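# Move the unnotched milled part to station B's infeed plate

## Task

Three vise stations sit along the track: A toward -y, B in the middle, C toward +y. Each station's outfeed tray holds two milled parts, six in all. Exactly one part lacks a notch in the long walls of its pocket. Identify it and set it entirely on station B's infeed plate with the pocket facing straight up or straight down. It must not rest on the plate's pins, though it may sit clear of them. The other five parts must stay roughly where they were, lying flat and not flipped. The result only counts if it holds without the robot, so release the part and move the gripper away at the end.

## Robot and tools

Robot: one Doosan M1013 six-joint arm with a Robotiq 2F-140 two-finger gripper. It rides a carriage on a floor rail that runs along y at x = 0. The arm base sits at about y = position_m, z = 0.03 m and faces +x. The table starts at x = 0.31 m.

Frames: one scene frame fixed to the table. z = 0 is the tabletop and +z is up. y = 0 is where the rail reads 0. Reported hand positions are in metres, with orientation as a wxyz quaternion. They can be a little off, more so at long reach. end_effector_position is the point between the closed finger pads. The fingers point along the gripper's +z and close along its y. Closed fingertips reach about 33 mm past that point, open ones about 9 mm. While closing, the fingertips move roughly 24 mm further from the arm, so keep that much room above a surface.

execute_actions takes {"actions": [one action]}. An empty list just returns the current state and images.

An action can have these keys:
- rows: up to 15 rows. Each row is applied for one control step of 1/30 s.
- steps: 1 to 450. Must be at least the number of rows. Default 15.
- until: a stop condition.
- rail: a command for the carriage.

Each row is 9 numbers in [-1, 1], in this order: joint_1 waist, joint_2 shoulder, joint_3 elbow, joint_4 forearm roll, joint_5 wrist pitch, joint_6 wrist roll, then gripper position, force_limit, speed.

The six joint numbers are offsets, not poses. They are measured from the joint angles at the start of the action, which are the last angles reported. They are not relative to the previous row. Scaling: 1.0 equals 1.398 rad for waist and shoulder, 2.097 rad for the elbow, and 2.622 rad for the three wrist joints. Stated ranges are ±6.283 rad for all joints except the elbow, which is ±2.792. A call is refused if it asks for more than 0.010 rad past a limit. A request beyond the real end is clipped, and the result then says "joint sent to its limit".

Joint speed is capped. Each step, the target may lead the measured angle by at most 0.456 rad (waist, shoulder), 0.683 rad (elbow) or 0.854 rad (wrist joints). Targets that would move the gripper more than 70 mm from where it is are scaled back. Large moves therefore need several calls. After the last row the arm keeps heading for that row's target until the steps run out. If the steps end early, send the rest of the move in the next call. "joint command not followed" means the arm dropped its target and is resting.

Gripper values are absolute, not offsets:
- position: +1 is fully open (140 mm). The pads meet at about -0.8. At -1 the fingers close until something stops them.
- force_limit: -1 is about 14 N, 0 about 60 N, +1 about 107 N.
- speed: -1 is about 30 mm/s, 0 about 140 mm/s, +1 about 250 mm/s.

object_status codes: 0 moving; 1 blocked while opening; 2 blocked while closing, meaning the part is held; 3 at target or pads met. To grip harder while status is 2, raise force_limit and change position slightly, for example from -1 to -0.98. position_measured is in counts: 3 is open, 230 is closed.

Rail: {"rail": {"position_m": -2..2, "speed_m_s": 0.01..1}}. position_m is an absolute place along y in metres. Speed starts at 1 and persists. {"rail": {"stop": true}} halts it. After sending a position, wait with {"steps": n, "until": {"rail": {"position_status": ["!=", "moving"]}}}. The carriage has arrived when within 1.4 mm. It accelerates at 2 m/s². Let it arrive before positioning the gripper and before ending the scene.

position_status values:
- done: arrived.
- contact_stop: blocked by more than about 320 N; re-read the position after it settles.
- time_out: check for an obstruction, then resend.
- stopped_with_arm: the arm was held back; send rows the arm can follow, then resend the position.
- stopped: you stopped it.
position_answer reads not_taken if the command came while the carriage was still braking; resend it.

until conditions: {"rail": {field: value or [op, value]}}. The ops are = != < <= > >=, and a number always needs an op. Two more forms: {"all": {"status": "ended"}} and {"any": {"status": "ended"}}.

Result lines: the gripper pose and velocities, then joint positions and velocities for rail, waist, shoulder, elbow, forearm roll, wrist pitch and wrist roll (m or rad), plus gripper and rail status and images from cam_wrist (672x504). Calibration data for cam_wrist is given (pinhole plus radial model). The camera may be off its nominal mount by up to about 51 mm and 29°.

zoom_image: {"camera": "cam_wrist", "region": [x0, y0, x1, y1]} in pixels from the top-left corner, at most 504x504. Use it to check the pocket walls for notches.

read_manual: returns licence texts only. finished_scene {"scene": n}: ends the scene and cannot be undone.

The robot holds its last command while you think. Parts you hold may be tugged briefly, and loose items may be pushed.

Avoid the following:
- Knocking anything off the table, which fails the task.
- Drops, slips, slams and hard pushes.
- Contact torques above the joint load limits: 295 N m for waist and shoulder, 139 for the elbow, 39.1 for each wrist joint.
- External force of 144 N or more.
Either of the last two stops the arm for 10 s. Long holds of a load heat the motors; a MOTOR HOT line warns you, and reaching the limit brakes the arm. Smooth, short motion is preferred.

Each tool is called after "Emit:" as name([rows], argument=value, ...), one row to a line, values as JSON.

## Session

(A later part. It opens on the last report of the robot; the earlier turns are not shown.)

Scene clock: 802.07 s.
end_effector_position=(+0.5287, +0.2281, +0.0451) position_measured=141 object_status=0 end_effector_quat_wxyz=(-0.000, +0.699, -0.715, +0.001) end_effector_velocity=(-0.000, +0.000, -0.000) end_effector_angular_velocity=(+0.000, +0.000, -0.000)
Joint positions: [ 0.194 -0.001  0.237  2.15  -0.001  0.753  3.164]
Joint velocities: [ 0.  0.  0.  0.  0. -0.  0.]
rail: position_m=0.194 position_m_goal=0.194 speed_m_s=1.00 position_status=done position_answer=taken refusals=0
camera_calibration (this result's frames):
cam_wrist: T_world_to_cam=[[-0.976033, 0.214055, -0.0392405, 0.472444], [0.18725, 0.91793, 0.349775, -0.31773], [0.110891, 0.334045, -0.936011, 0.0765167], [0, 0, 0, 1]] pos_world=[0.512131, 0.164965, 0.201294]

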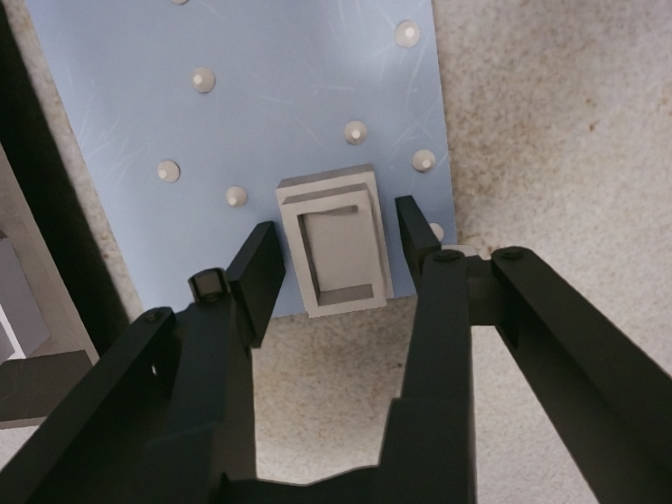

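Emit:
execute_actions([
  {"rows": [[0,-0.001,-0.0004,0,0.0008,0,-0.1,-0.6,-0.5],[0,-0.004,-0.0014,0,0.0033,0,-0.1,-0.6,-0.5],[0,-0.009,-0.0032,0,0.0074,0,-0.1,-0.6,-0.5],[0,-0.016,-0.0058,0,0.0131,0,-0.1,-0.6,-0.5],[0,-0.0243,-0.0088,0,0.02,0,-0.1,-0.6,-0.5],[0,-0.03357,-0.0121,0,0.02758,0,-0.1,-0.6,-0.5],[0,-0.0447,-0.0183,0,0.0384,0,-0.1,-0.6,-0.5],[0,-0.0565,-0.0249,0,0.0501,0,-0.1,-0.6,-0.5],[0,-0.0684,-0.0315,0,0.0617,0,-0.1,-0.6,-0.5],[0,-0.0803,-0.0381,0,0.0733,0,-0.1,-0.6,-0.5],[0,-0.0914,-0.0443,0,0.0841,0,-0.1,-0.6,-0.5],[0,-0.1009,-0.0496,0,0.0934,0,-0.1,-0.6,-0.5],[0,-0.108,-0.0536,0,0.1004,0,-0.1,-0.6,-0.5],[0,-0.11275,-0.05621,0,0.10507,0,-0.1,-0.6,-0.5]], "steps": 21},
])

Scene clock: 822.27 s.
end_effector_position=(+0.5287, +0.2281, +0.1797) position_measured=141 object_status=3 end_effector_quat_wxyz=(-0.000, +0.699, -0.715, +0.001) end_effector_velocity=(+0.000, -0.000, +0.002) end_effector_angular_velocity=(-0.000, +0.000, -0.000)
Joint positions: [ 0.194 -0.001  0.08   2.033 -0.001  1.028  3.164]
Joint velocities: [ 0.     0.    -0.001 -0.003 -0.     0.004  0.   ]
rail: position_m=0.194 position_m_goal=0.194 speed_m_s=1.00 position_status=done position_answer=taken refusals=0
camera_calibration (this result's frames):
cam_wrist: T_world_to_cam=[[-0.976016, 0.214151, -0.0391367, 0.477659], [0.187389, 0.917947, 0.349656, -0.364862], [0.110805, 0.333936, -0.936061, 0.202648], [0, 0, 0, 1]] pos_world=[0.51212, 0.164961, 0.335961]

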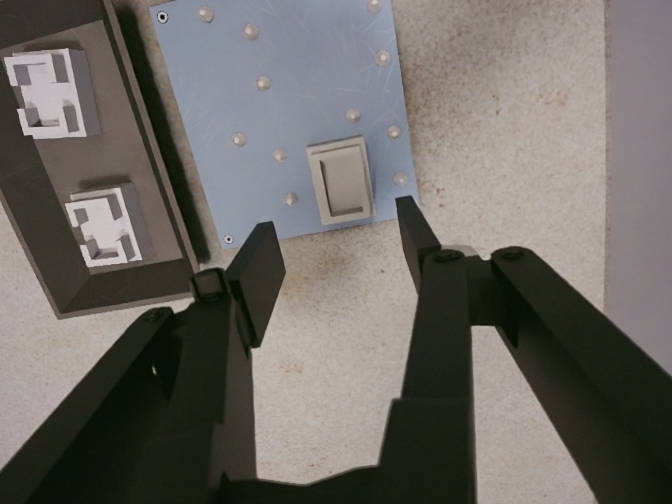

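Emit:
zoom_image(camera="cam_wrist", region=[260, 90, 430, 250])

Region (260, 90, 430, 250) of cam_wrist's 672x504 image, scaled by 2.965, with more detail than that image has; it fills the top 474 rows of this view, and the rest is white.

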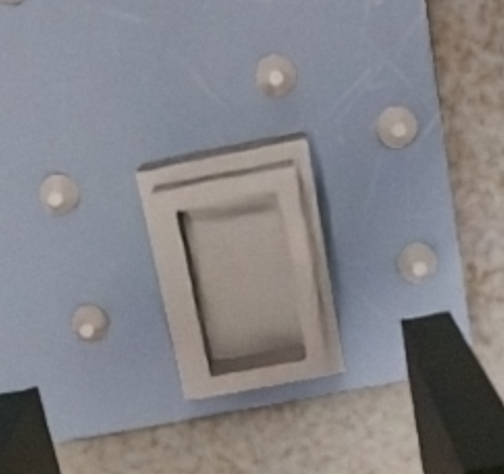

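The un-notched part is lying flat on station B's plate, clear of the pins, and the gripper has moved off.

Emit:
finished_scene(scene=1)

The scene is finished: the task was done.


## Next scene

The same job, from a new start.

Emit:
execute_actions(actions=[])

Scene clock: 0.00 s.
end_effector_position=(+0.6969, -1.3750, +0.3609) position_measured=3 object_status=3 end_effector_quat_wxyz=(+0.719, +0.688, -0.058, -0.083) end_effector_velocity=(+0.000, +0.000, +0.000) end_effector_angular_velocity=(+0.000, +0.000, +0.000)
Joint positions: [-0.424 -0.722  0.879  1.122 -1.853  1.123  2.047]
Joint velocities: [0. 0. 0. 0. 0. 0. 0.]
rail: position_m=-0.424 position_m_goal=-0.424 speed_m_s=1.00 position_status=done position_answer=taken refusals=0
camera_calibration (this result's frames):
cam_wrist: T_world_to_cam=[[-0.155393, 0.0406972, 0.987014, -0.188502], [-0.840482, 0.519569, -0.153746, 1.36205], [-0.519079, -0.853459, -0.0465321, -0.625841], [0, 0, 0, 1]] pos_world=[0.790629, -1.23414, 0.366344]

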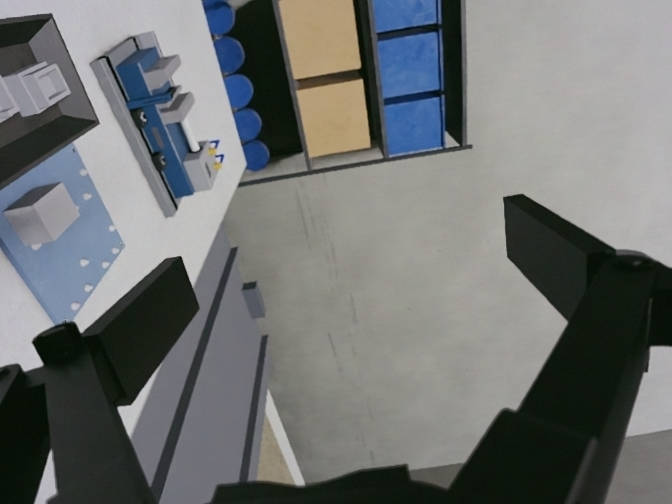

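Emit:
zoom_image(camera="cam_wrist", region=[0, 0, 130, 200])

Emit:
zoom_image(camera="cam_wrist", region=[0, 45, 90, 135])

Region (0, 0, 130, 200) of cam_wrist's 672x504 image, scaled by 2.520, with more detail than that image has; it fills the left 328 columns of this view, and the rest is white.

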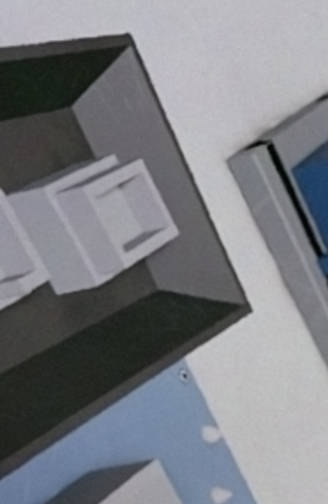

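Region (0, 45, 90, 135) of cam_wrist's 672x504 image, scaled by 5.600, with more detail than that image has.

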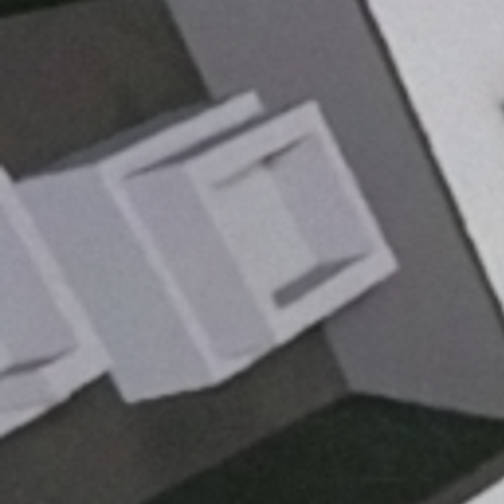

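Emit:
execute_actions([
  {"rows": [[0.003,-0.002,0.001,0.004,0,0.002,-0.03,0,0],[0.008,-0.005,0.004,0.011,0,0.006,-0.03,0,0],[0.015,-0.009,0.007,0.021,0,0.011,-0.03,0,0],[0.026,-0.015,0.011,0.035,-0.001,0.019,-0.03,0,0],[0.039,-0.023,0.017,0.053,-0.001,0.028,-0.03,0,0],[0.054,-0.032,0.023,0.074,-0.001,0.039,-0.03,0,0],[0.072,-0.042,0.031,0.099,-0.002,0.052,-0.03,0,0],[0.093,-0.054,0.04,0.127,-0.002,0.067,-0.03,0,0],[0.116,-0.068,0.05,0.159,-0.002,0.084,-0.03,0,0],[0.142,-0.083,0.061,0.194,-0.003,0.103,-0.03,0,0],[0.17,-0.1,0.074,0.233,-0.004,0.124,-0.03,0,0],[0.207,-0.121,0.089,0.283,-0.004,0.15,-0.03,0,0],[0.258,-0.151,0.112,0.353,-0.006,0.187,-0.03,0,0],[0.362,-0.212,0.157,0.495,-0.008,0.262,-0.03,0,0],[0.51645,-0.3022,0.22363,0.70671,-0.01101,0.3749,-0.03,0,0]], "rail": {"position_m": -1.7845, "speed_m_s": 0.5}, "steps": 54},
])

Scene clock: 87.83 s.
end_effector_position=(+0.7849, -1.2948, +0.1469) position_measured=132 object_status=3 end_effector_quat_wxyz=(+0.045, +0.769, -0.637, +0.037) end_effector_velocity=(-0.104, +0.062, +0.009) end_effector_angular_velocity=(+0.894, -0.082, -0.559)
Joint positions: [-1.257 -0.043  0.481  1.564 -0.132  1.096  2.972]
Joint velocities: [-0.5    0.334 -0.189  0.21   1.004 -0.013  0.439]
rail: position_m=-1.257 position_m_goal=-1.784 speed_m_s=0.50 position_status=moving position_answer=taken refusals=0
camera_calibration (this result's frames):
cam_wrist: T_world_to_cam=[[-0.999256, 0.00216979, -0.0384979, 0.796242], [-0.0070673, 0.971196, 0.238178, 1.2345], [0.0379058, 0.238273, -0.970458, 0.590449], [0, 0, 0, 1]] pos_world=[0.781993, -1.34136, 0.309628]

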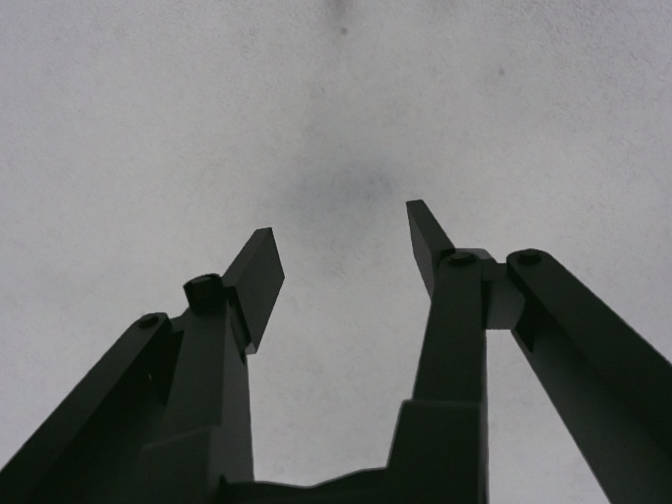

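Emit:
execute_actions(actions=[])

Scene clock: 89.70 s.
end_effector_position=(+0.7750, -1.7728, +0.1486) position_measured=132 object_status=3 end_effector_quat_wxyz=(+0.014, +0.753, -0.657, +0.012) end_effector_velocity=(-0.000, -0.000, -0.000) end_effector_angular_velocity=(-0.000, +0.000, -0.000)
Joint positions: [-1.785 -0.013  0.464  1.582 -0.042  1.094  3.012]
Joint velocities: [ 0. -0.  0.  0. -0. -0.  0.]
rail: position_m=-1.785 position_m_goal=-1.784 speed_m_s=0.50 position_status=done position_answer=taken refusals=0
camera_calibration (this result's frames):
cam_wrist: T_world_to_cam=[[-0.997618, 0.0556933, -0.0407002, 0.881362], [0.0400742, 0.94818, 0.315196, 1.60951], [0.0561454, 0.312814, -0.948154, 0.821137], [0, 0, 0, 1]] pos_world=[0.76866, -1.83205, 0.307126]

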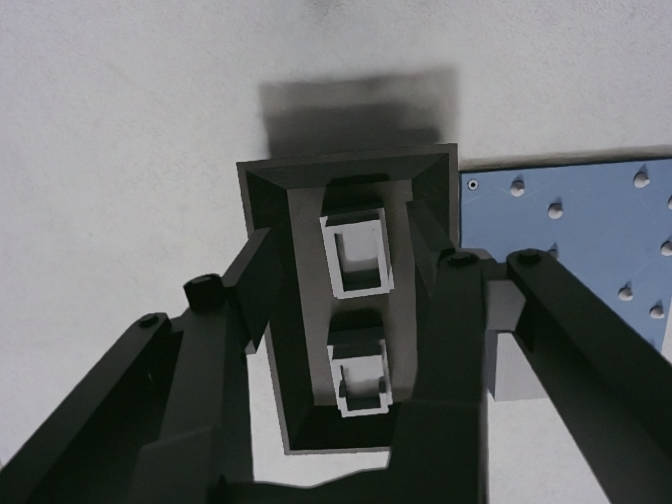

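Emit:
zoom_image(camera="cam_wrist", region=[290, 180, 430, 320])

Emit:
zoom_image(camera="cam_wrist", region=[290, 300, 430, 440])

Region (290, 180, 430, 320) of cam_wrist's 672x504 image, scaled by 3.600, with more detail than that image has.

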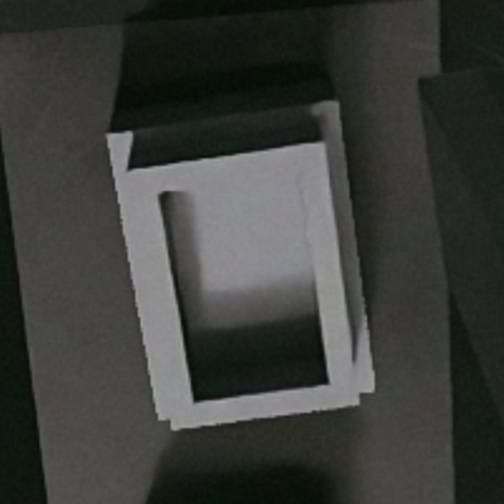

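Region (290, 300, 430, 440) of cam_wrist's 672x504 image, scaled by 3.600, with more detail than that image has.

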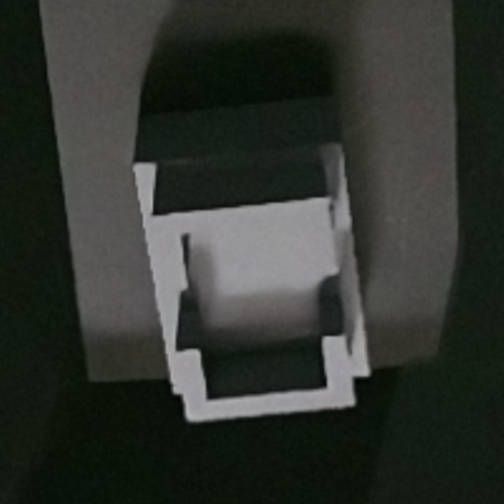

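Emit:
zoom_image(camera="cam_wrist", region=[230, 140, 330, 300])

Emit:
zoom_image(camera="cam_wrist", region=[380, 130, 480, 290])

Region (230, 140, 330, 300) of cam_wrist's 672x504 image, scaled by 3.150, with more detail than that image has; it fills the left 315 columns of this view, and the rest is white.

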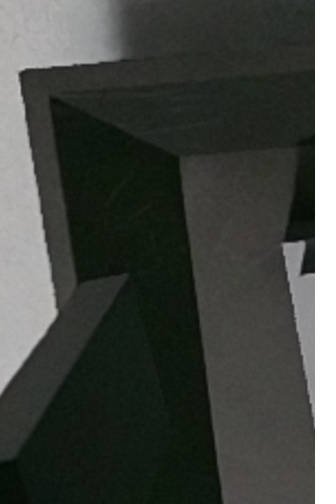

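Region (380, 130, 480, 290) of cam_wrist's 672x504 image, scaled by 3.150, with more detail than that image has; it fills the left 315 columns of this view, and the rest is white.

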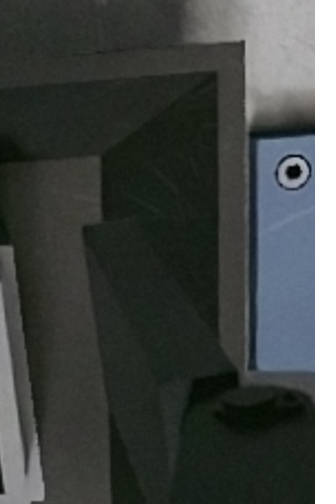

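Emit:
execute_actions([
  {"rows": [[0.0006,0.0007,0.0006,0.0005,-0.0009,0.0005,-0.03,0.5,0],[0.0021,0.0021,0.0019,0.0016,-0.0026,0.0017,-0.03,0.5,0],[0.0046,0.0046,0.0042,0.0035,-0.0057,0.0037,-0.03,0.5,0],[0.0075,0.0078,0.0071,0.0058,-0.0097,0.006,-0.03,0.5,0],[0.0106,0.0117,0.0106,0.0082,-0.0145,0.0085,-0.03,0.5,0],[0.0135,0.0159,0.0145,0.0104,-0.0198,0.0108,-0.03,0.5,0],[0.016,0.0202,0.0184,0.0123,-0.0251,0.0128,-0.03,0.5,0],[0.018,0.0244,0.0222,0.0139,-0.0304,0.0145,-0.03,0.5,0],[0.0195,0.0283,0.0258,0.0151,-0.0352,0.0156,-0.03,0.5,0],[0.0203,0.0315,0.0287,0.0157,-0.0392,0.0163,-0.03,0.5,0],[0.02074,0.034,0.0309,0.01602,-0.0422,0.01663,-0.03,0.5,0],[0.02074,0.03538,0.03221,0.01602,-0.04401,0.01663,-0.03,0.5,0]], "steps": 18},
])

Scene clock: 134.83 s.
end_effector_position=(+0.7673, -1.7380, +0.0778) position_measured=132 object_status=3 end_effector_quat_wxyz=(+0.000, +0.742, -0.670, -0.000) end_effector_velocity=(-0.001, +0.000, -0.001) end_effector_angular_velocity=(-0.000, +0.000, +0.000)
Joint positions: [-1.785  0.016  0.513  1.65   0.     0.979  3.055]
Joint velocities: [ 0.     0.     0.     0.001 -0.    -0.001  0.   ]
rail: position_m=-1.785 position_m_goal=-1.784 speed_m_s=0.50 position_status=done position_answer=taken refusals=0
camera_calibration (this result's frames):
cam_wrist: T_world_to_cam=[[-0.995158, 0.090974, -0.0371982, 0.928041], [0.0722784, 0.933863, 0.350252, 1.54683], [0.0666018, 0.345867, -0.935917, 0.792039], [0, 0, 0, 1]] pos_world=[0.758995, -1.80289, 0.234026]

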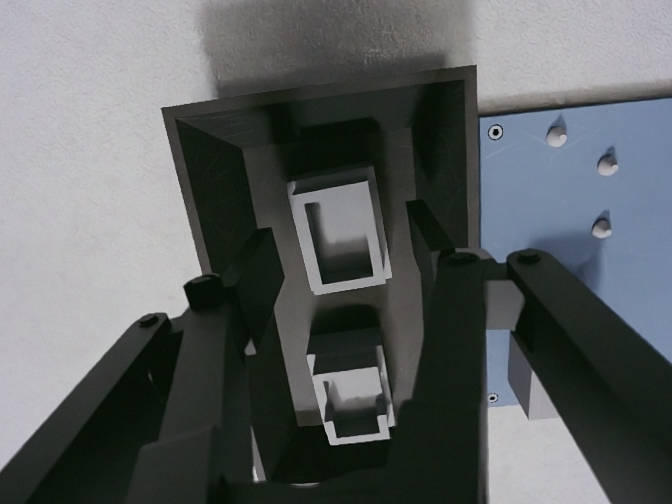

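Emit:
zoom_image(camera="cam_wrist", region=[240, 130, 440, 320])

Region (240, 130, 440, 320) of cam_wrist's 672x504 image, scaled by 2.520, with more detail than that image has; it fills the top 479 rows of this view, and the rest is white.

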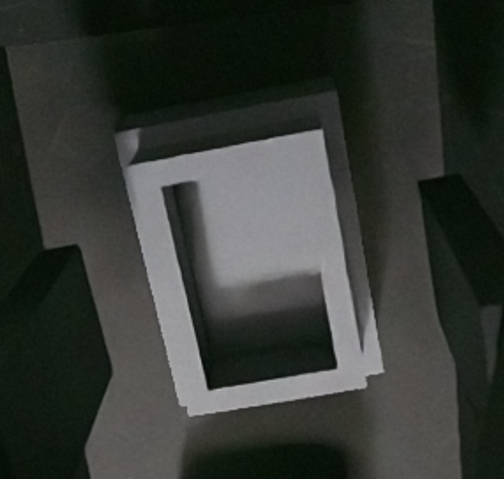

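Emit:
execute_actions([
  {"rows": [[0,0.001,0.0004,0,-0.0008,0,-0.03,0.5,-0.3],[0,0.003,0.0011,0,-0.0025,0,-0.03,0.5,-0.3],[0,0.0059,0.0021,0,-0.0048,0,-0.03,0.5,-0.3],[0,0.0092,0.0033,0,-0.0075,0,-0.03,0.5,-0.3],[0,0.0126,0.0045,0,-0.0103,0,-0.03,0.5,-0.3],[0,0.0159,0.0057,0,-0.013,0,-0.03,0.5,-0.3],[0,0.0187,0.0067,0,-0.0153,0,-0.03,0.5,-0.3],[0,0.0207,0.0074,0,-0.017,0,-0.03,0.5,-0.3],[0,0.02175,0.00776,0,-0.01781,0,-0.03,0.5,-0.3],[0,0.02175,0.00776,0,-0.01781,0,-0.03,0.5,-0.3],[0,0.02175,0.00776,0,-0.01781,0,-0.03,0.5,-0.3],[0,0.02175,0.00776,0,-0.01781,0,-0.03,0.5,-0.3],[0,0.02175,0.00776,0,-0.01781,0,-1,0.5,-0.3]], "steps": 16},
])

Scene clock: 186.50 s.
end_effector_position=(+0.7685, -1.7380, +0.0471) position_measured=148 object_status=0 end_effector_quat_wxyz=(+0.000, +0.742, -0.670, -0.000) end_effector_velocity=(-0.000, -0.000, -0.000) end_effector_angular_velocity=(-0.000, +0.000, -0.000)
Joint positions: [-1.785  0.016  0.544  1.666  0.     0.932  3.055]
Joint velocities: [ 0. -0.  0.  0. -0. -0.  0.]
rail: position_m=-1.785 position_m_goal=-1.784 speed_m_s=0.50 position_status=done position_answer=taken refusals=0
camera_calibration (this result's frames):
cam_wrist: T_world_to_cam=[[-0.995157, 0.0909628, -0.037261, 0.928096], [0.0722467, 0.933868, 0.350245, 1.5575], [0.0666561, 0.345857, -0.935917, 0.763088], [0, 0, 0, 1]] pos_world=[0.760213, -1.80284, 0.203261]

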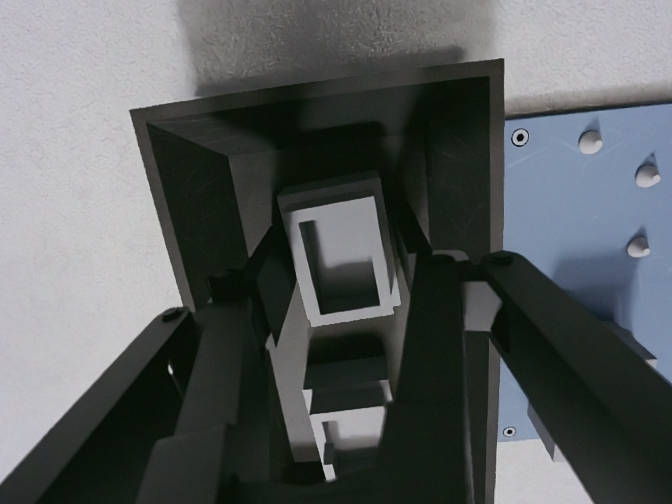

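Emit:
execute_actions(actions=[])

Scene clock: 208.57 s.
end_effector_position=(+0.7685, -1.7380, +0.0470) position_measured=170 object_status=2 end_effector_quat_wxyz=(+0.000, +0.742, -0.670, -0.000) end_effector_velocity=(-0.000, -0.000, -0.000) end_effector_angular_velocity=(-0.000, +0.000, -0.000)
Joint positions: [-1.785  0.016  0.544  1.666  0.     0.932  3.055]
Joint velocities: [ 0. -0.  0.  0. -0.  0. -0.]
rail: position_m=-1.785 position_m_goal=-1.784 speed_m_s=0.50 position_status=done position_answer=taken refusals=0
camera_calibration (this result's frames):
cam_wrist: T_world_to_cam=[[-0.995155, 0.0910005, -0.0372114, 0.928142], [0.0722996, 0.933865, 0.35024, 1.5575], [0.0666225, 0.345853, -0.93592, 0.763081], [0, 0, 0, 1]] pos_world=[0.7602, -1.80287, 0.20322]

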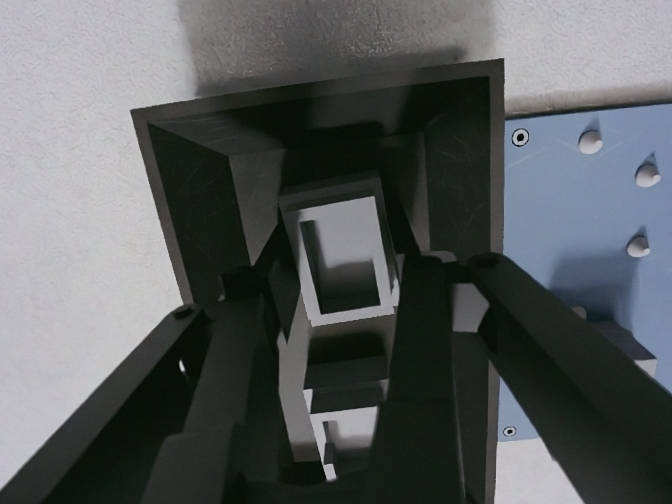

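The grip is confirmed (status 2, count 170). Now I'll lift clear of the tray and retract to the travel pose.

Emit:
execute_actions([
  {"rows": [[0,-0.0009,-0.0005,0,0.0009,0,-1,0.5,-0.3],[0,-0.0032,-0.0016,0,0.003,0,-1,0.5,-0.3],[0,-0.007,-0.0035,0,0.0065,0,-1,0.5,-0.3],[0,-0.0116,-0.0059,0,0.0109,0,-1,0.5,-0.3],[0,-0.0172,-0.0087,0,0.0161,0,-1,0.5,-0.3],[0,-0.0232,-0.0117,0,0.0218,0,-1,0.5,-0.3],[0,-0.0292,-0.0148,0,0.0274,0,-1,0.5,-0.3],[0,-0.0352,-0.0179,0,0.0331,0,-1,0.5,-0.3],[0,-0.0408,-0.0207,0,0.0383,0,-1,0.5,-0.3],[0,-0.04638,-0.02349,0,0.04352,0,-1,0.5,-0.3],[-0.0007,-0.06285,-0.01443,0,0.04506,0.002,-1,0.5,-0.3],[-0.0017,-0.08757,-0.00084,0,0.04736,0.005,-1,0.5,-0.3],[-0.0034,-0.12875,0.02181,0,0.05121,0.0099,-1,0.5,-0.3],[-0.0063,-0.1974,0.05956,0,0.05762,0.0182,-1,0.5,-0.3],[-0.01144,-0.32096,0.12751,0,0.06915,0.033,-1,0.5,-0.3]], "steps": 33},
])

Scene clock: 218.50 s.
end_effector_position=(+0.5601, -1.7503, +0.2201) position_measured=170 object_status=2 end_effector_quat_wxyz=(+0.000, +0.707, -0.707, -0.000) end_effector_velocity=(-0.001, +0.000, -0.001) end_effector_angular_velocity=(+0.000, +0.002, -0.000)
Joint positions: [-1.785 -0.     0.095  1.933  0.     1.114  3.142]
Joint velocities: [ 0.    -0.     0.     0.001 -0.     0.     0.   ]
rail: position_m=-1.785 position_m_goal=-1.784 speed_m_s=0.50 position_status=done position_answer=taken refusals=0
camera_calibration (this result's frames):
cam_wrist: T_world_to_cam=[[-0.980624, 0.192299, -0.037379, 0.897503], [0.167371, 0.921584, 0.350242, 1.44866], [0.101799, 0.337199, -0.935913, 0.908351], [0, 0, 0, 1]] pos_world=[0.54518, -1.81395, 0.376304]

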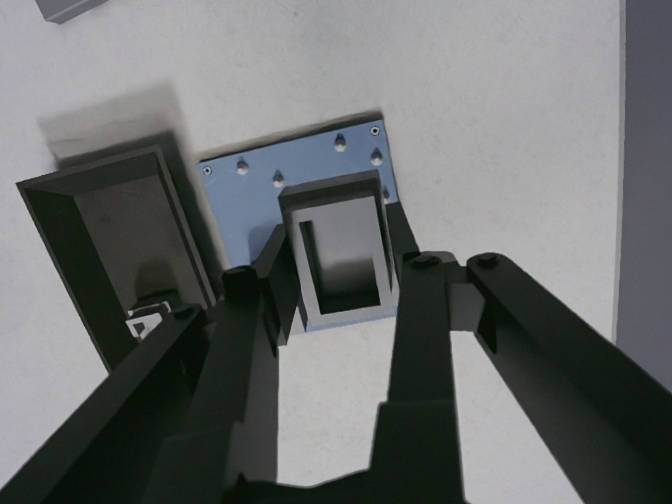

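Emit:
execute_actions([
  {"rail": {"position_m": 0.2, "speed_m_s": 0.8}, "steps": 1},
])

Scene clock: 221.03 s.
end_effector_position=(+0.5600, -1.7500, +0.2200) position_measured=170 object_status=2 end_effector_quat_wxyz=(+0.000, +0.707, -0.707, -0.000) end_effector_velocity=(-0.000, +0.027, +0.000) end_effector_angular_velocity=(+0.000, +0.000, +0.000)
Joint positions: [-1.785 -0.     0.095  1.934  0.     1.114  3.142]
Joint velocities: [ 0.027 -0.    -0.    -0.     0.     0.    -0.   ]
rail: position_m=-1.785 position_m_goal=0.200 speed_m_s=0.80 position_status=moving position_answer=taken refusals=0
camera_calibration (this result's frames):
cam_wrist: T_world_to_cam=[[-0.980632, 0.192289, -0.0372291, 0.897327], [0.167415, 0.921586, 0.350216, 1.44839], [0.101653, 0.3372, -0.935929, 0.908287], [0, 0, 0, 1]] pos_world=[0.545134, -1.81364, 0.376249]

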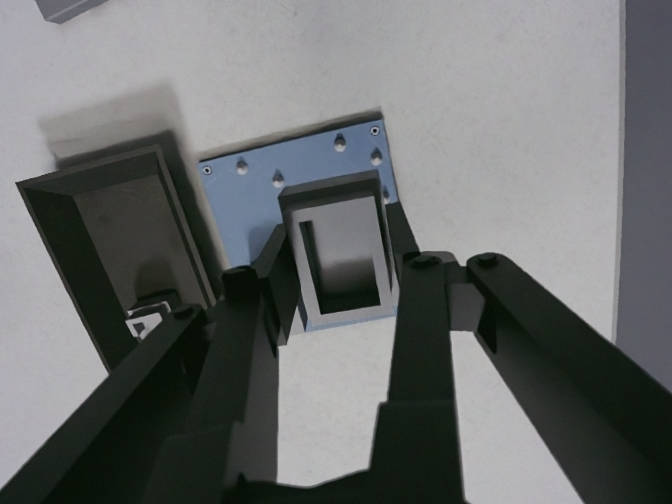

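Emit:
execute_actions(actions=[])

Scene clock: 244.30 s.
end_effector_position=(+0.5600, +0.2350, +0.2200) position_measured=170 object_status=2 end_effector_quat_wxyz=(+0.000, +0.707, -0.707, -0.000) end_effector_velocity=(-0.000, -0.000, -0.000) end_effector_angular_velocity=(+0.000, +0.000, +0.000)
Joint positions: [ 0.2   -0.     0.095  1.934  0.     1.114  3.142]
Joint velocities: [-0. -0.  0.  0. -0.  0. -0.]
rail: position_m=0.200 position_m_goal=0.200 speed_m_s=0.80 position_status=done position_answer=taken refusals=0
camera_calibration (this result's frames):
cam_wrist: T_world_to_cam=[[-0.980634, 0.192279, -0.0372358, 0.515647], [0.167403, 0.921588, 0.350217, -0.380916], [0.101656, 0.337201, -0.935928, 0.238962], [0, 0, 0, 1]] pos_world=[0.545135, 0.171321, 0.376255]

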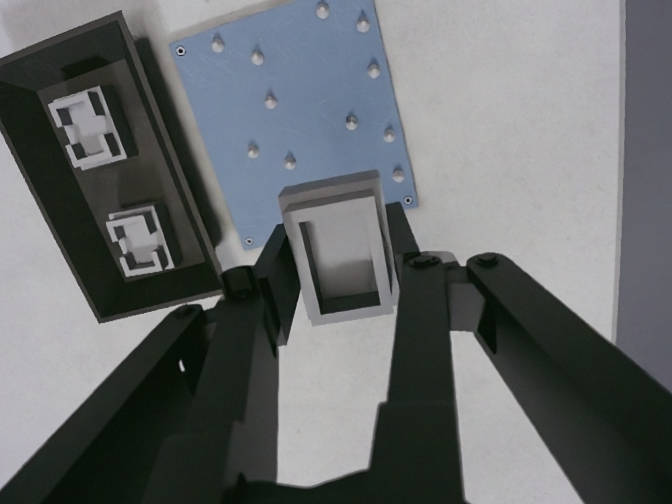

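Emit:
zoom_image(camera="cam_wrist", region=[150, 0, 450, 260])

Region (150, 0, 450, 260) of cam_wrist's 672x504 image, scaled by 1.680, with more detail than that image has; it fills the top 437 rows of this view, and the rest is white.

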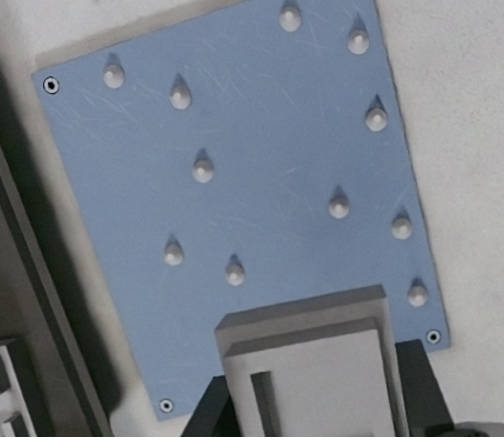

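Emit:
zoom_image(camera="cam_wrist", region=[230, 140, 470, 350])

Emit:
zoom_image(camera="cam_wrist", region=[0, 0, 260, 330])

Region (230, 140, 470, 350) of cam_wrist's 672x504 image, scaled by 2.100, with more detail than that image has; it fills the top 441 rows of this view, and the rest is white.

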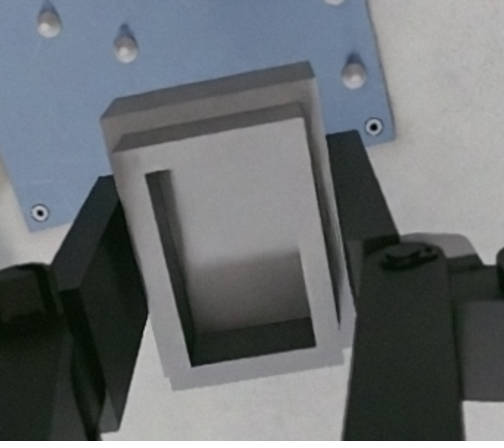

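Region (0, 0, 260, 330) of cam_wrist's 672x504 image, scaled by 1.527, with more detail than that image has; it fills the left 397 columns of this view, and the rest is white.

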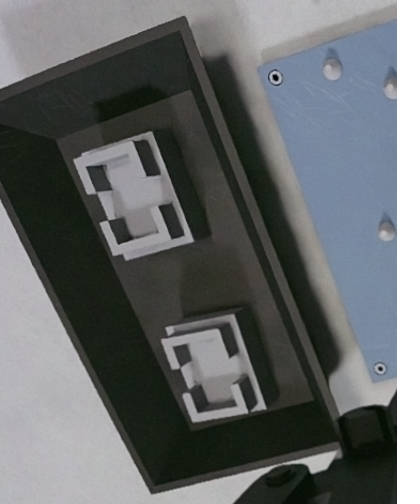

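Emit:
execute_actions([
  {"rows": [[0,0.00114,0.00071,0,-0.00118,-0.00033,-1,0.5,-0.3],[0,0.00450,0.00283,0,-0.00466,-0.00129,-1,0.5,-0.3],[0,0.00993,0.00625,0,-0.01029,-0.00286,-1,0.5,-0.3],[0,0.01721,0.01082,0,-0.01783,-0.00495,-1,0.5,-0.3],[0,0.02600,0.01635,0,-0.02694,-0.00749,-1,0.5,-0.3],[0,0.03593,0.02260,0,-0.03723,-0.01034,-1,0.5,-0.3],[0,0.04657,0.02929,0,-0.04825,-0.01341,-1,0.5,-0.3],[0,0.05744,0.03612,0,-0.05952,-0.01653,-1,0.5,-0.3],[0,0.06808,0.04281,0,-0.07054,-0.01960,-1,0.5,-0.3],[0,0.07801,0.04906,0,-0.08083,-0.02246,-1,0.5,-0.3],[0,0.08680,0.05459,0,-0.08994,-0.02499,-1,0.5,-0.3],[0,0.09408,0.05916,0,-0.09748,-0.02708,-1,0.5,-0.3],[0,0.09951,0.06258,0,-0.10311,-0.02865,-1,0.5,-0.3],[0,0.10287,0.06470,0,-0.10659,-0.02961,-1,0.5,-0.3],[0,0.10401,0.06541,0,-0.10777,-0.02994,-1,0.5,-0.3]], "steps": 24},
])

Scene clock: 365.10 s.
end_effector_position=(+0.5601, +0.2349, +0.0751) position_measured=170 object_status=2 end_effector_quat_wxyz=(+0.000, +0.734, -0.679, -0.000) end_effector_velocity=(-0.000, +0.000, -0.000) end_effector_angular_velocity=(+0.000, +0.001, +0.000)
Joint positions: [ 0.2   -0.     0.24   2.071  0.     0.831  3.063]
Joint velocities: [ 0.    -0.     0.     0.001 -0.    -0.    -0.   ]
rail: position_m=0.200 position_m_goal=0.200 speed_m_s=0.80 position_status=done position_answer=taken refusals=0
camera_calibration (this result's frames):
cam_wrist: T_world_to_cam=[[-0.992672, 0.114936, -0.0373193, 0.535207], [0.094729, 0.931867, 0.350215, -0.291816], [0.0750288, 0.344114, -0.935926, 0.116559], [0, 0, 0, 1]] pos_world=[0.550183, 0.17031, 0.231263]

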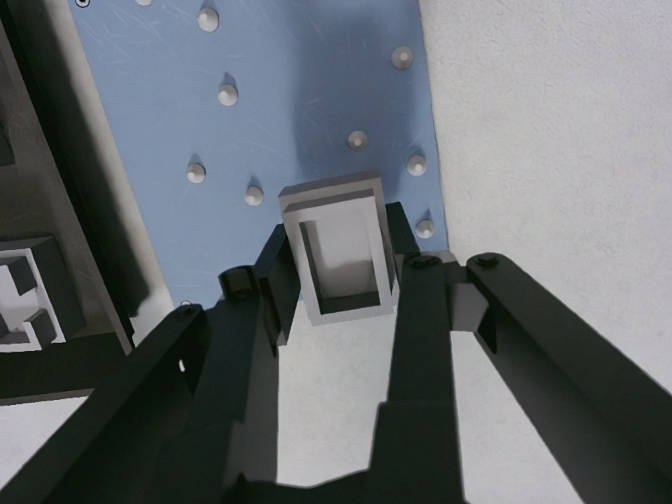

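Emit:
zoom_image(camera="cam_wrist", region=[170, 110, 470, 340])

Region (170, 110, 470, 340) of cam_wrist's 672x504 image, scaled by 1.680, with more detail than that image has; it fills the top 386 rows of this view, and the rest is white.

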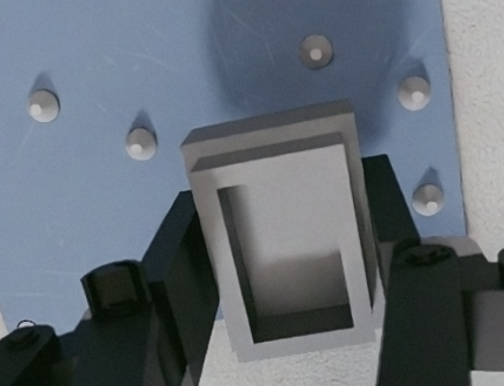

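Emit:
zoom_image(camera="cam_wrist", region=[230, 125, 450, 245])

Region (230, 125, 450, 245) of cam_wrist's 672x504 image, scaled by 2.291, with more detail than that image has; it fills the top 275 rows of this view, and the rest is white.

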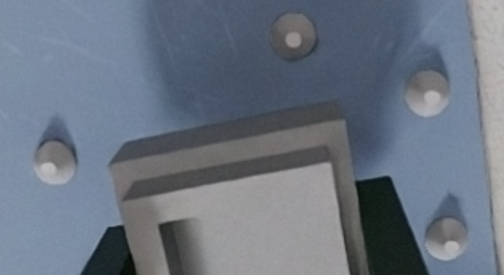

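Emit:
execute_actions([
  {"rows": [[0.00004,0.00035,0.00012,0,-0.00028,0.00002,-0.98,-0.5,-0.5],[0.00016,0.00138,0.00046,0,-0.00110,0.00008,-0.98,-0.5,-0.5],[0.00035,0.00303,0.00101,0,-0.00243,0.00019,-0.98,-0.5,-0.5],[0.00060,0.00524,0.00175,0,-0.00419,0.00032,-0.98,-0.5,-0.5],[0.00090,0.00787,0.00263,0,-0.00630,0.00048,-0.98,-0.5,-0.5],[0.00124,0.01081,0.00361,0,-0.00865,0.00066,-0.98,-0.5,-0.5],[0.00160,0.01391,0.00464,0,-0.01113,0.00085,-0.98,-0.5,-0.5],[0.00195,0.01700,0.00567,0,-0.01360,0.00104,-0.98,-0.5,-0.5],[0.00229,0.01994,0.00665,0,-0.01595,0.00122,-0.98,-0.5,-0.5],[0.00259,0.02257,0.00753,0,-0.01806,0.00138,-0.98,-0.5,-0.5],[0.00284,0.02478,0.00827,0,-0.01982,0.00151,-0.98,-0.5,-0.5],[0.00303,0.02643,0.00882,0,-0.02115,0.00162,-0.98,-0.5,-0.5],[0.00315,0.02746,0.00916,0,-0.02197,0.00168,-0.98,-0.5,-0.5],[0.00319,0.02781,0.00928,0,-0.02225,0.00170,-0.98,-0.5,-0.5]], "steps": 21},
])

Scene clock: 482.27 s.
end_effector_position=(+0.5605, +0.2374, +0.0455) position_measured=170 object_status=2 end_effector_quat_wxyz=(+0.000, +0.734, -0.679, -0.000) end_effector_velocity=(-0.000, +0.000, -0.000) end_effector_angular_velocity=(-0.000, +0.000, -0.000)
Joint positions: [0.2   0.004 0.279 2.09  0.    0.773 3.068]
Joint velocities: [ 0.  0.  0.  0.  0. -0.  0.]
rail: position_m=0.200 position_m_goal=0.200 speed_m_s=0.80 position_status=done position_answer=taken refusals=0
camera_calibration (this result's frames):
cam_wrist: T_world_to_cam=[[-0.992669, 0.11495, -0.0373384, 0.534263], [0.0947377, 0.931873, 0.350196, -0.283819], [0.0750497, 0.344091, -0.935932, 0.0879632], [0, 0, 0, 1]] pos_world=[0.550633, 0.172803, 0.201668]

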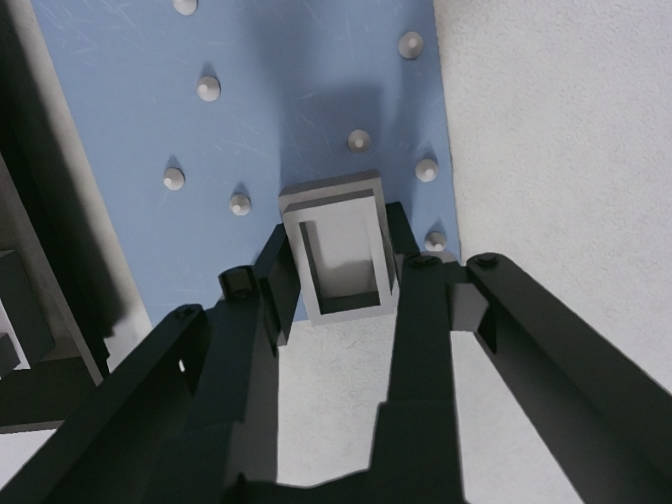

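Emit:
zoom_image(camera="cam_wrist", region=[210, 120, 470, 340])

Region (210, 120, 470, 340) of cam_wrist's 672x504 image, scaled by 1.938, with more detail than that image has; it fills the top 426 rows of this view, and the rest is white.

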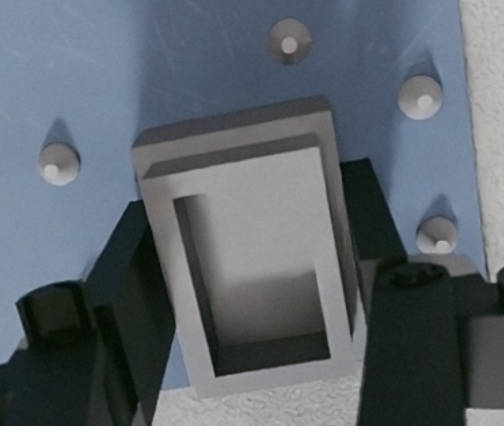

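Emit:
execute_actions([
  {"rows": [[0,0.00025,0.00008,0,-0.00020,0,-0.98,-0.5,-0.5],[0,0.00055,0.00018,0,-0.00043,0,-0.98,-0.5,-0.5],[0,0.00076,0.00025,0,-0.00060,0,-0.98,-0.5,-0.5]], "steps": 7},
])

Scene clock: 501.13 s.
end_effector_position=(+0.5605, +0.2374, +0.0447) position_measured=170 object_status=2 end_effector_quat_wxyz=(+0.000, +0.734, -0.679, -0.000) end_effector_velocity=(+0.000, +0.000, -0.000) end_effector_angular_velocity=(+0.000, -0.000, -0.000)
Joint positions: [0.2   0.004 0.28  2.091 0.    0.771 3.068]
Joint velocities: [ 0. -0.  0.  0. -0. -0.  0.]
rail: position_m=0.200 position_m_goal=0.200 speed_m_s=0.80 position_status=done position_answer=taken refusals=0
camera_calibration (this result's frames):
cam_wrist: T_world_to_cam=[[-0.99267, 0.114951, -0.037318, 0.534225], [0.0947461, 0.931873, 0.350193, -0.283543], [0.0750309, 0.34409, -0.935934, 0.0872302], [0, 0, 0, 1]] pos_world=[0.550628, 0.172801, 0.200873]

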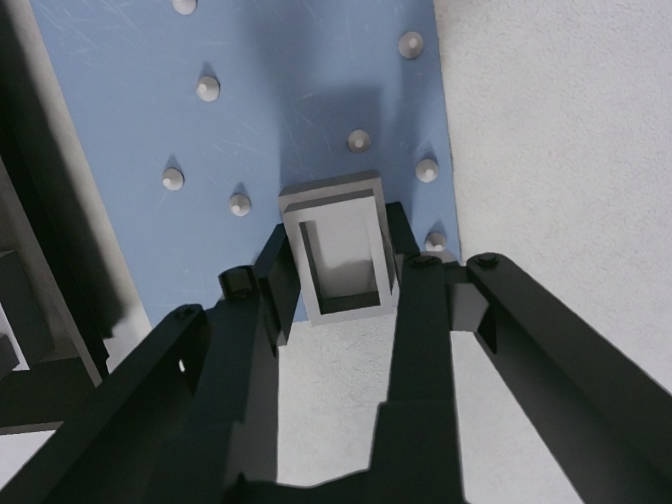

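Now release (open to ≈56 mm, slowly).

Emit:
execute_actions([
  {"rows": [[0,0,0,0,0,0,-0.12,-0.5,-0.6]], "steps": 1},
])

Emit:
execute_actions(actions=[])

Scene clock: 505.17 s.
end_effector_position=(+0.5605, +0.2374, +0.0447) position_measured=170 object_status=0 end_effector_quat_wxyz=(+0.000, +0.734, -0.679, -0.000) end_effector_velocity=(-0.000, -0.000, -0.000) end_effector_angular_velocity=(-0.000, +0.000, +0.000)
Joint positions: [0.2   0.004 0.28  2.091 0.    0.771 3.068]
Joint velocities: [ 0. -0.  0.  0. -0.  0. -0.]
rail: position_m=0.200 position_m_goal=0.200 speed_m_s=0.80 position_status=done position_answer=taken refusals=0
camera_calibration (this result's frames):
cam_wrist: T_world_to_cam=[[-0.99267, 0.114951, -0.0373243, 0.534225], [0.0947436, 0.931873, 0.350194, -0.283538], [0.0750367, 0.34409, -0.935933, 0.0872233], [0, 0, 0, 1]] pos_world=[0.550628, 0.172799, 0.200868]

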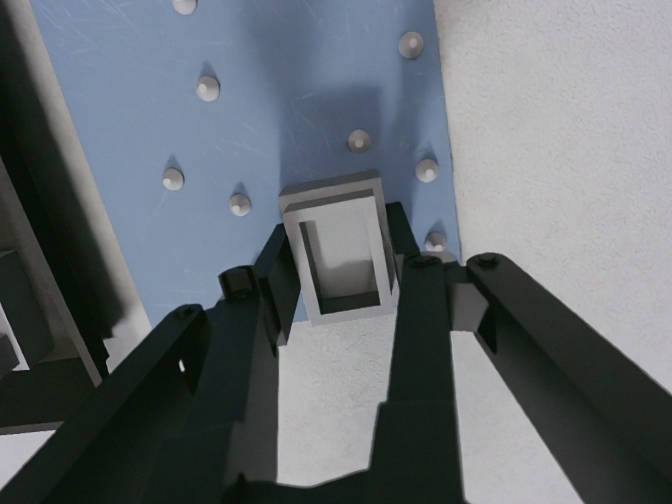

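Scene clock: 505.17 s.
end_effector_position=(+0.5605, +0.2374, +0.0447) position_measured=170 object_status=0 end_effector_quat_wxyz=(+0.000, +0.734, -0.679, -0.000) end_effector_velocity=(-0.000, -0.000, -0.000) end_effector_angular_velocity=(-0.000, +0.000, +0.000)
Joint positions: [0.2   0.004 0.28  2.091 0.    0.771 3.068]
Joint velocities: [ 0. -0.  0.  0. -0.  0. -0.]
rail: position_m=0.200 position_m_goal=0.200 speed_m_s=0.80 position_status=done position_answer=taken refusals=0
camera_calibration (this result's frames):
cam_wrist: T_world_to_cam=[[-0.99267, 0.114951, -0.0373243, 0.534225], [0.0947436, 0.931873, 0.350194, -0.283538], [0.0750367, 0.34409, -0.935933, 0.0872233], [0, 0, 0, 1]] pos_world=[0.550628, 0.172799, 0.200868]

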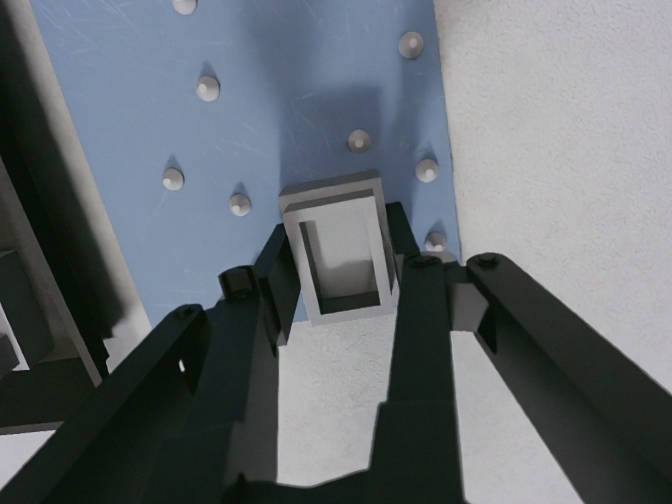

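Emit:
execute_actions(actions=[])

Scene clock: 539.10 s.
end_effector_position=(+0.5605, +0.2374, +0.0447) position_measured=144 object_status=3 end_effector_quat_wxyz=(+0.000, +0.734, -0.679, -0.000) end_effector_velocity=(+0.000, -0.000, +0.000) end_effector_angular_velocity=(-0.000, -0.000, -0.000)
Joint positions: [0.2   0.004 0.28  2.091 0.    0.771 3.068]
Joint velocities: [ 0. -0. -0. -0. -0. -0.  0.]
rail: position_m=0.200 position_m_goal=0.200 speed_m_s=0.80 position_status=done position_answer=taken refusals=0
camera_calibration (this result's frames):
cam_wrist: T_world_to_cam=[[-0.99267, 0.114952, -0.0373238, 0.534225], [0.0947442, 0.931873, 0.350194, -0.283538], [0.0750364, 0.344091, -0.935933, 0.0872234], [0, 0, 0, 1]] pos_world=[0.550627, 0.172799, 0.200868]

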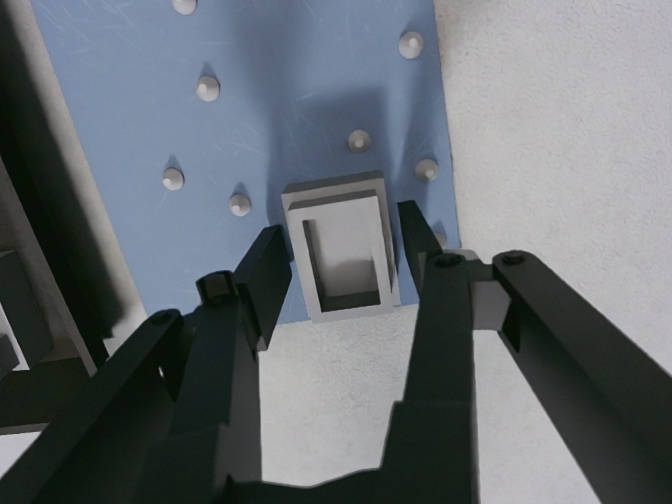

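Emit:
execute_actions([
  {"rows": [[0,-0.00141,-0.00046,0,0.00112,0,-0.12,-0.5,-0.6],[0,-0.00554,-0.00184,0,0.00442,0,-0.12,-0.5,-0.6],[0,-0.01213,-0.00412,0,0.00976,0,-0.12,-0.5,-0.6],[0,-0.02077,-0.00729,0,0.01691,0,-0.12,-0.5,-0.6],[0,-0.03095,-0.01129,0,0.02553,0,-0.12,-0.5,-0.6],[0,-0.04209,-0.01601,0,0.03525,0,-0.12,-0.5,-0.6],[0,-0.05359,-0.02134,0,0.04564,0,-0.12,-0.5,-0.6],[0,-0.06490,-0.02705,0,0.05624,0,-0.12,-0.5,-0.6],[0,-0.07553,-0.03291,0,0.06659,0,-0.12,-0.5,-0.6],[0,-0.08506,-0.03861,0,0.07623,0,-0.12,-0.5,-0.6],[0,-0.09318,-0.04386,0,0.08476,0,-0.12,-0.5,-0.6],[0,-0.09967,-0.04834,0,0.09181,0,-0.12,-0.5,-0.6],[0,-0.10439,-0.05177,0,0.09707,0,-0.12,-0.5,-0.6],[0,-0.10725,-0.05392,0,0.10031,0,-0.12,-0.5,-0.6],[0,-0.10821,-0.05466,0,0.10141,0,-0.12,-0.5,-0.6]], "steps": 21},
])

Scene clock: 549.07 s.
end_effector_position=(+0.5604, +0.2374, +0.1800) position_measured=144 object_status=3 end_effector_quat_wxyz=(+0.000, +0.734, -0.679, -0.000) end_effector_velocity=(+0.001, -0.000, +0.001) end_effector_angular_velocity=(+0.000, -0.000, +0.000)
Joint positions: [0.2   0.004 0.129 1.976 0.    1.037 3.068]
Joint velocities: [-0.     0.    -0.    -0.002 -0.     0.001 -0.   ]
rail: position_m=0.200 position_m_goal=0.200 speed_m_s=0.80 position_status=done position_answer=taken refusals=0
camera_calibration (this result's frames):
cam_wrist: T_world_to_cam=[[-0.992688, 0.114833, -0.0372072, 0.539213], [0.0946683, 0.931858, 0.350256, -0.330928], [0.0748928, 0.344172, -0.935915, 0.213949], [0, 0, 0, 1]] pos_world=[0.550575, 0.172823, 0.33621]

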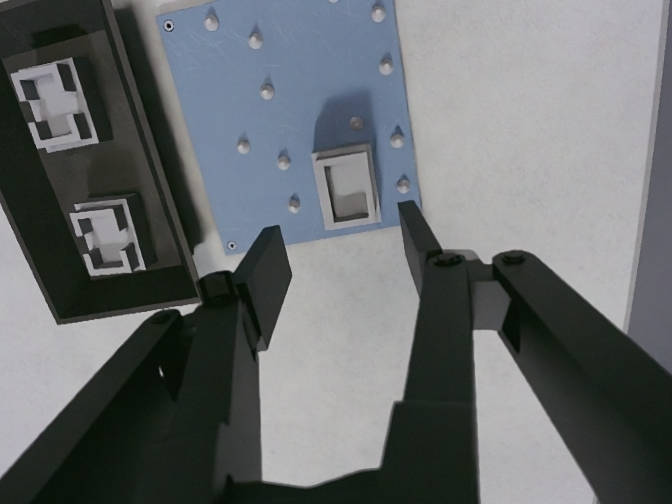

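Emit:
zoom_image(camera="cam_wrist", region=[250, 90, 450, 260])

Region (250, 90, 450, 260) of cam_wrist's 672x504 image, scaled by 2.520, with more detail than that image has; it fills the top 428 rows of this view, and the rest is white.

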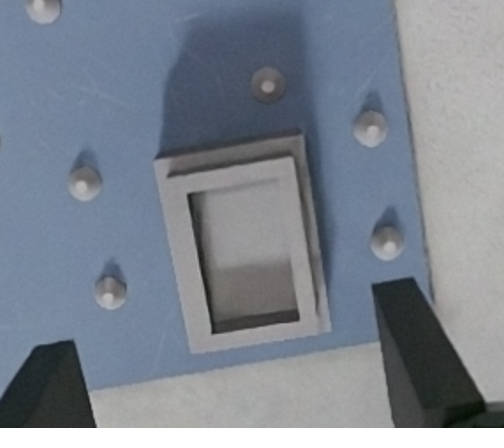

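Emit:
finished_scene(scene=2)

The scene is finished: the task was done.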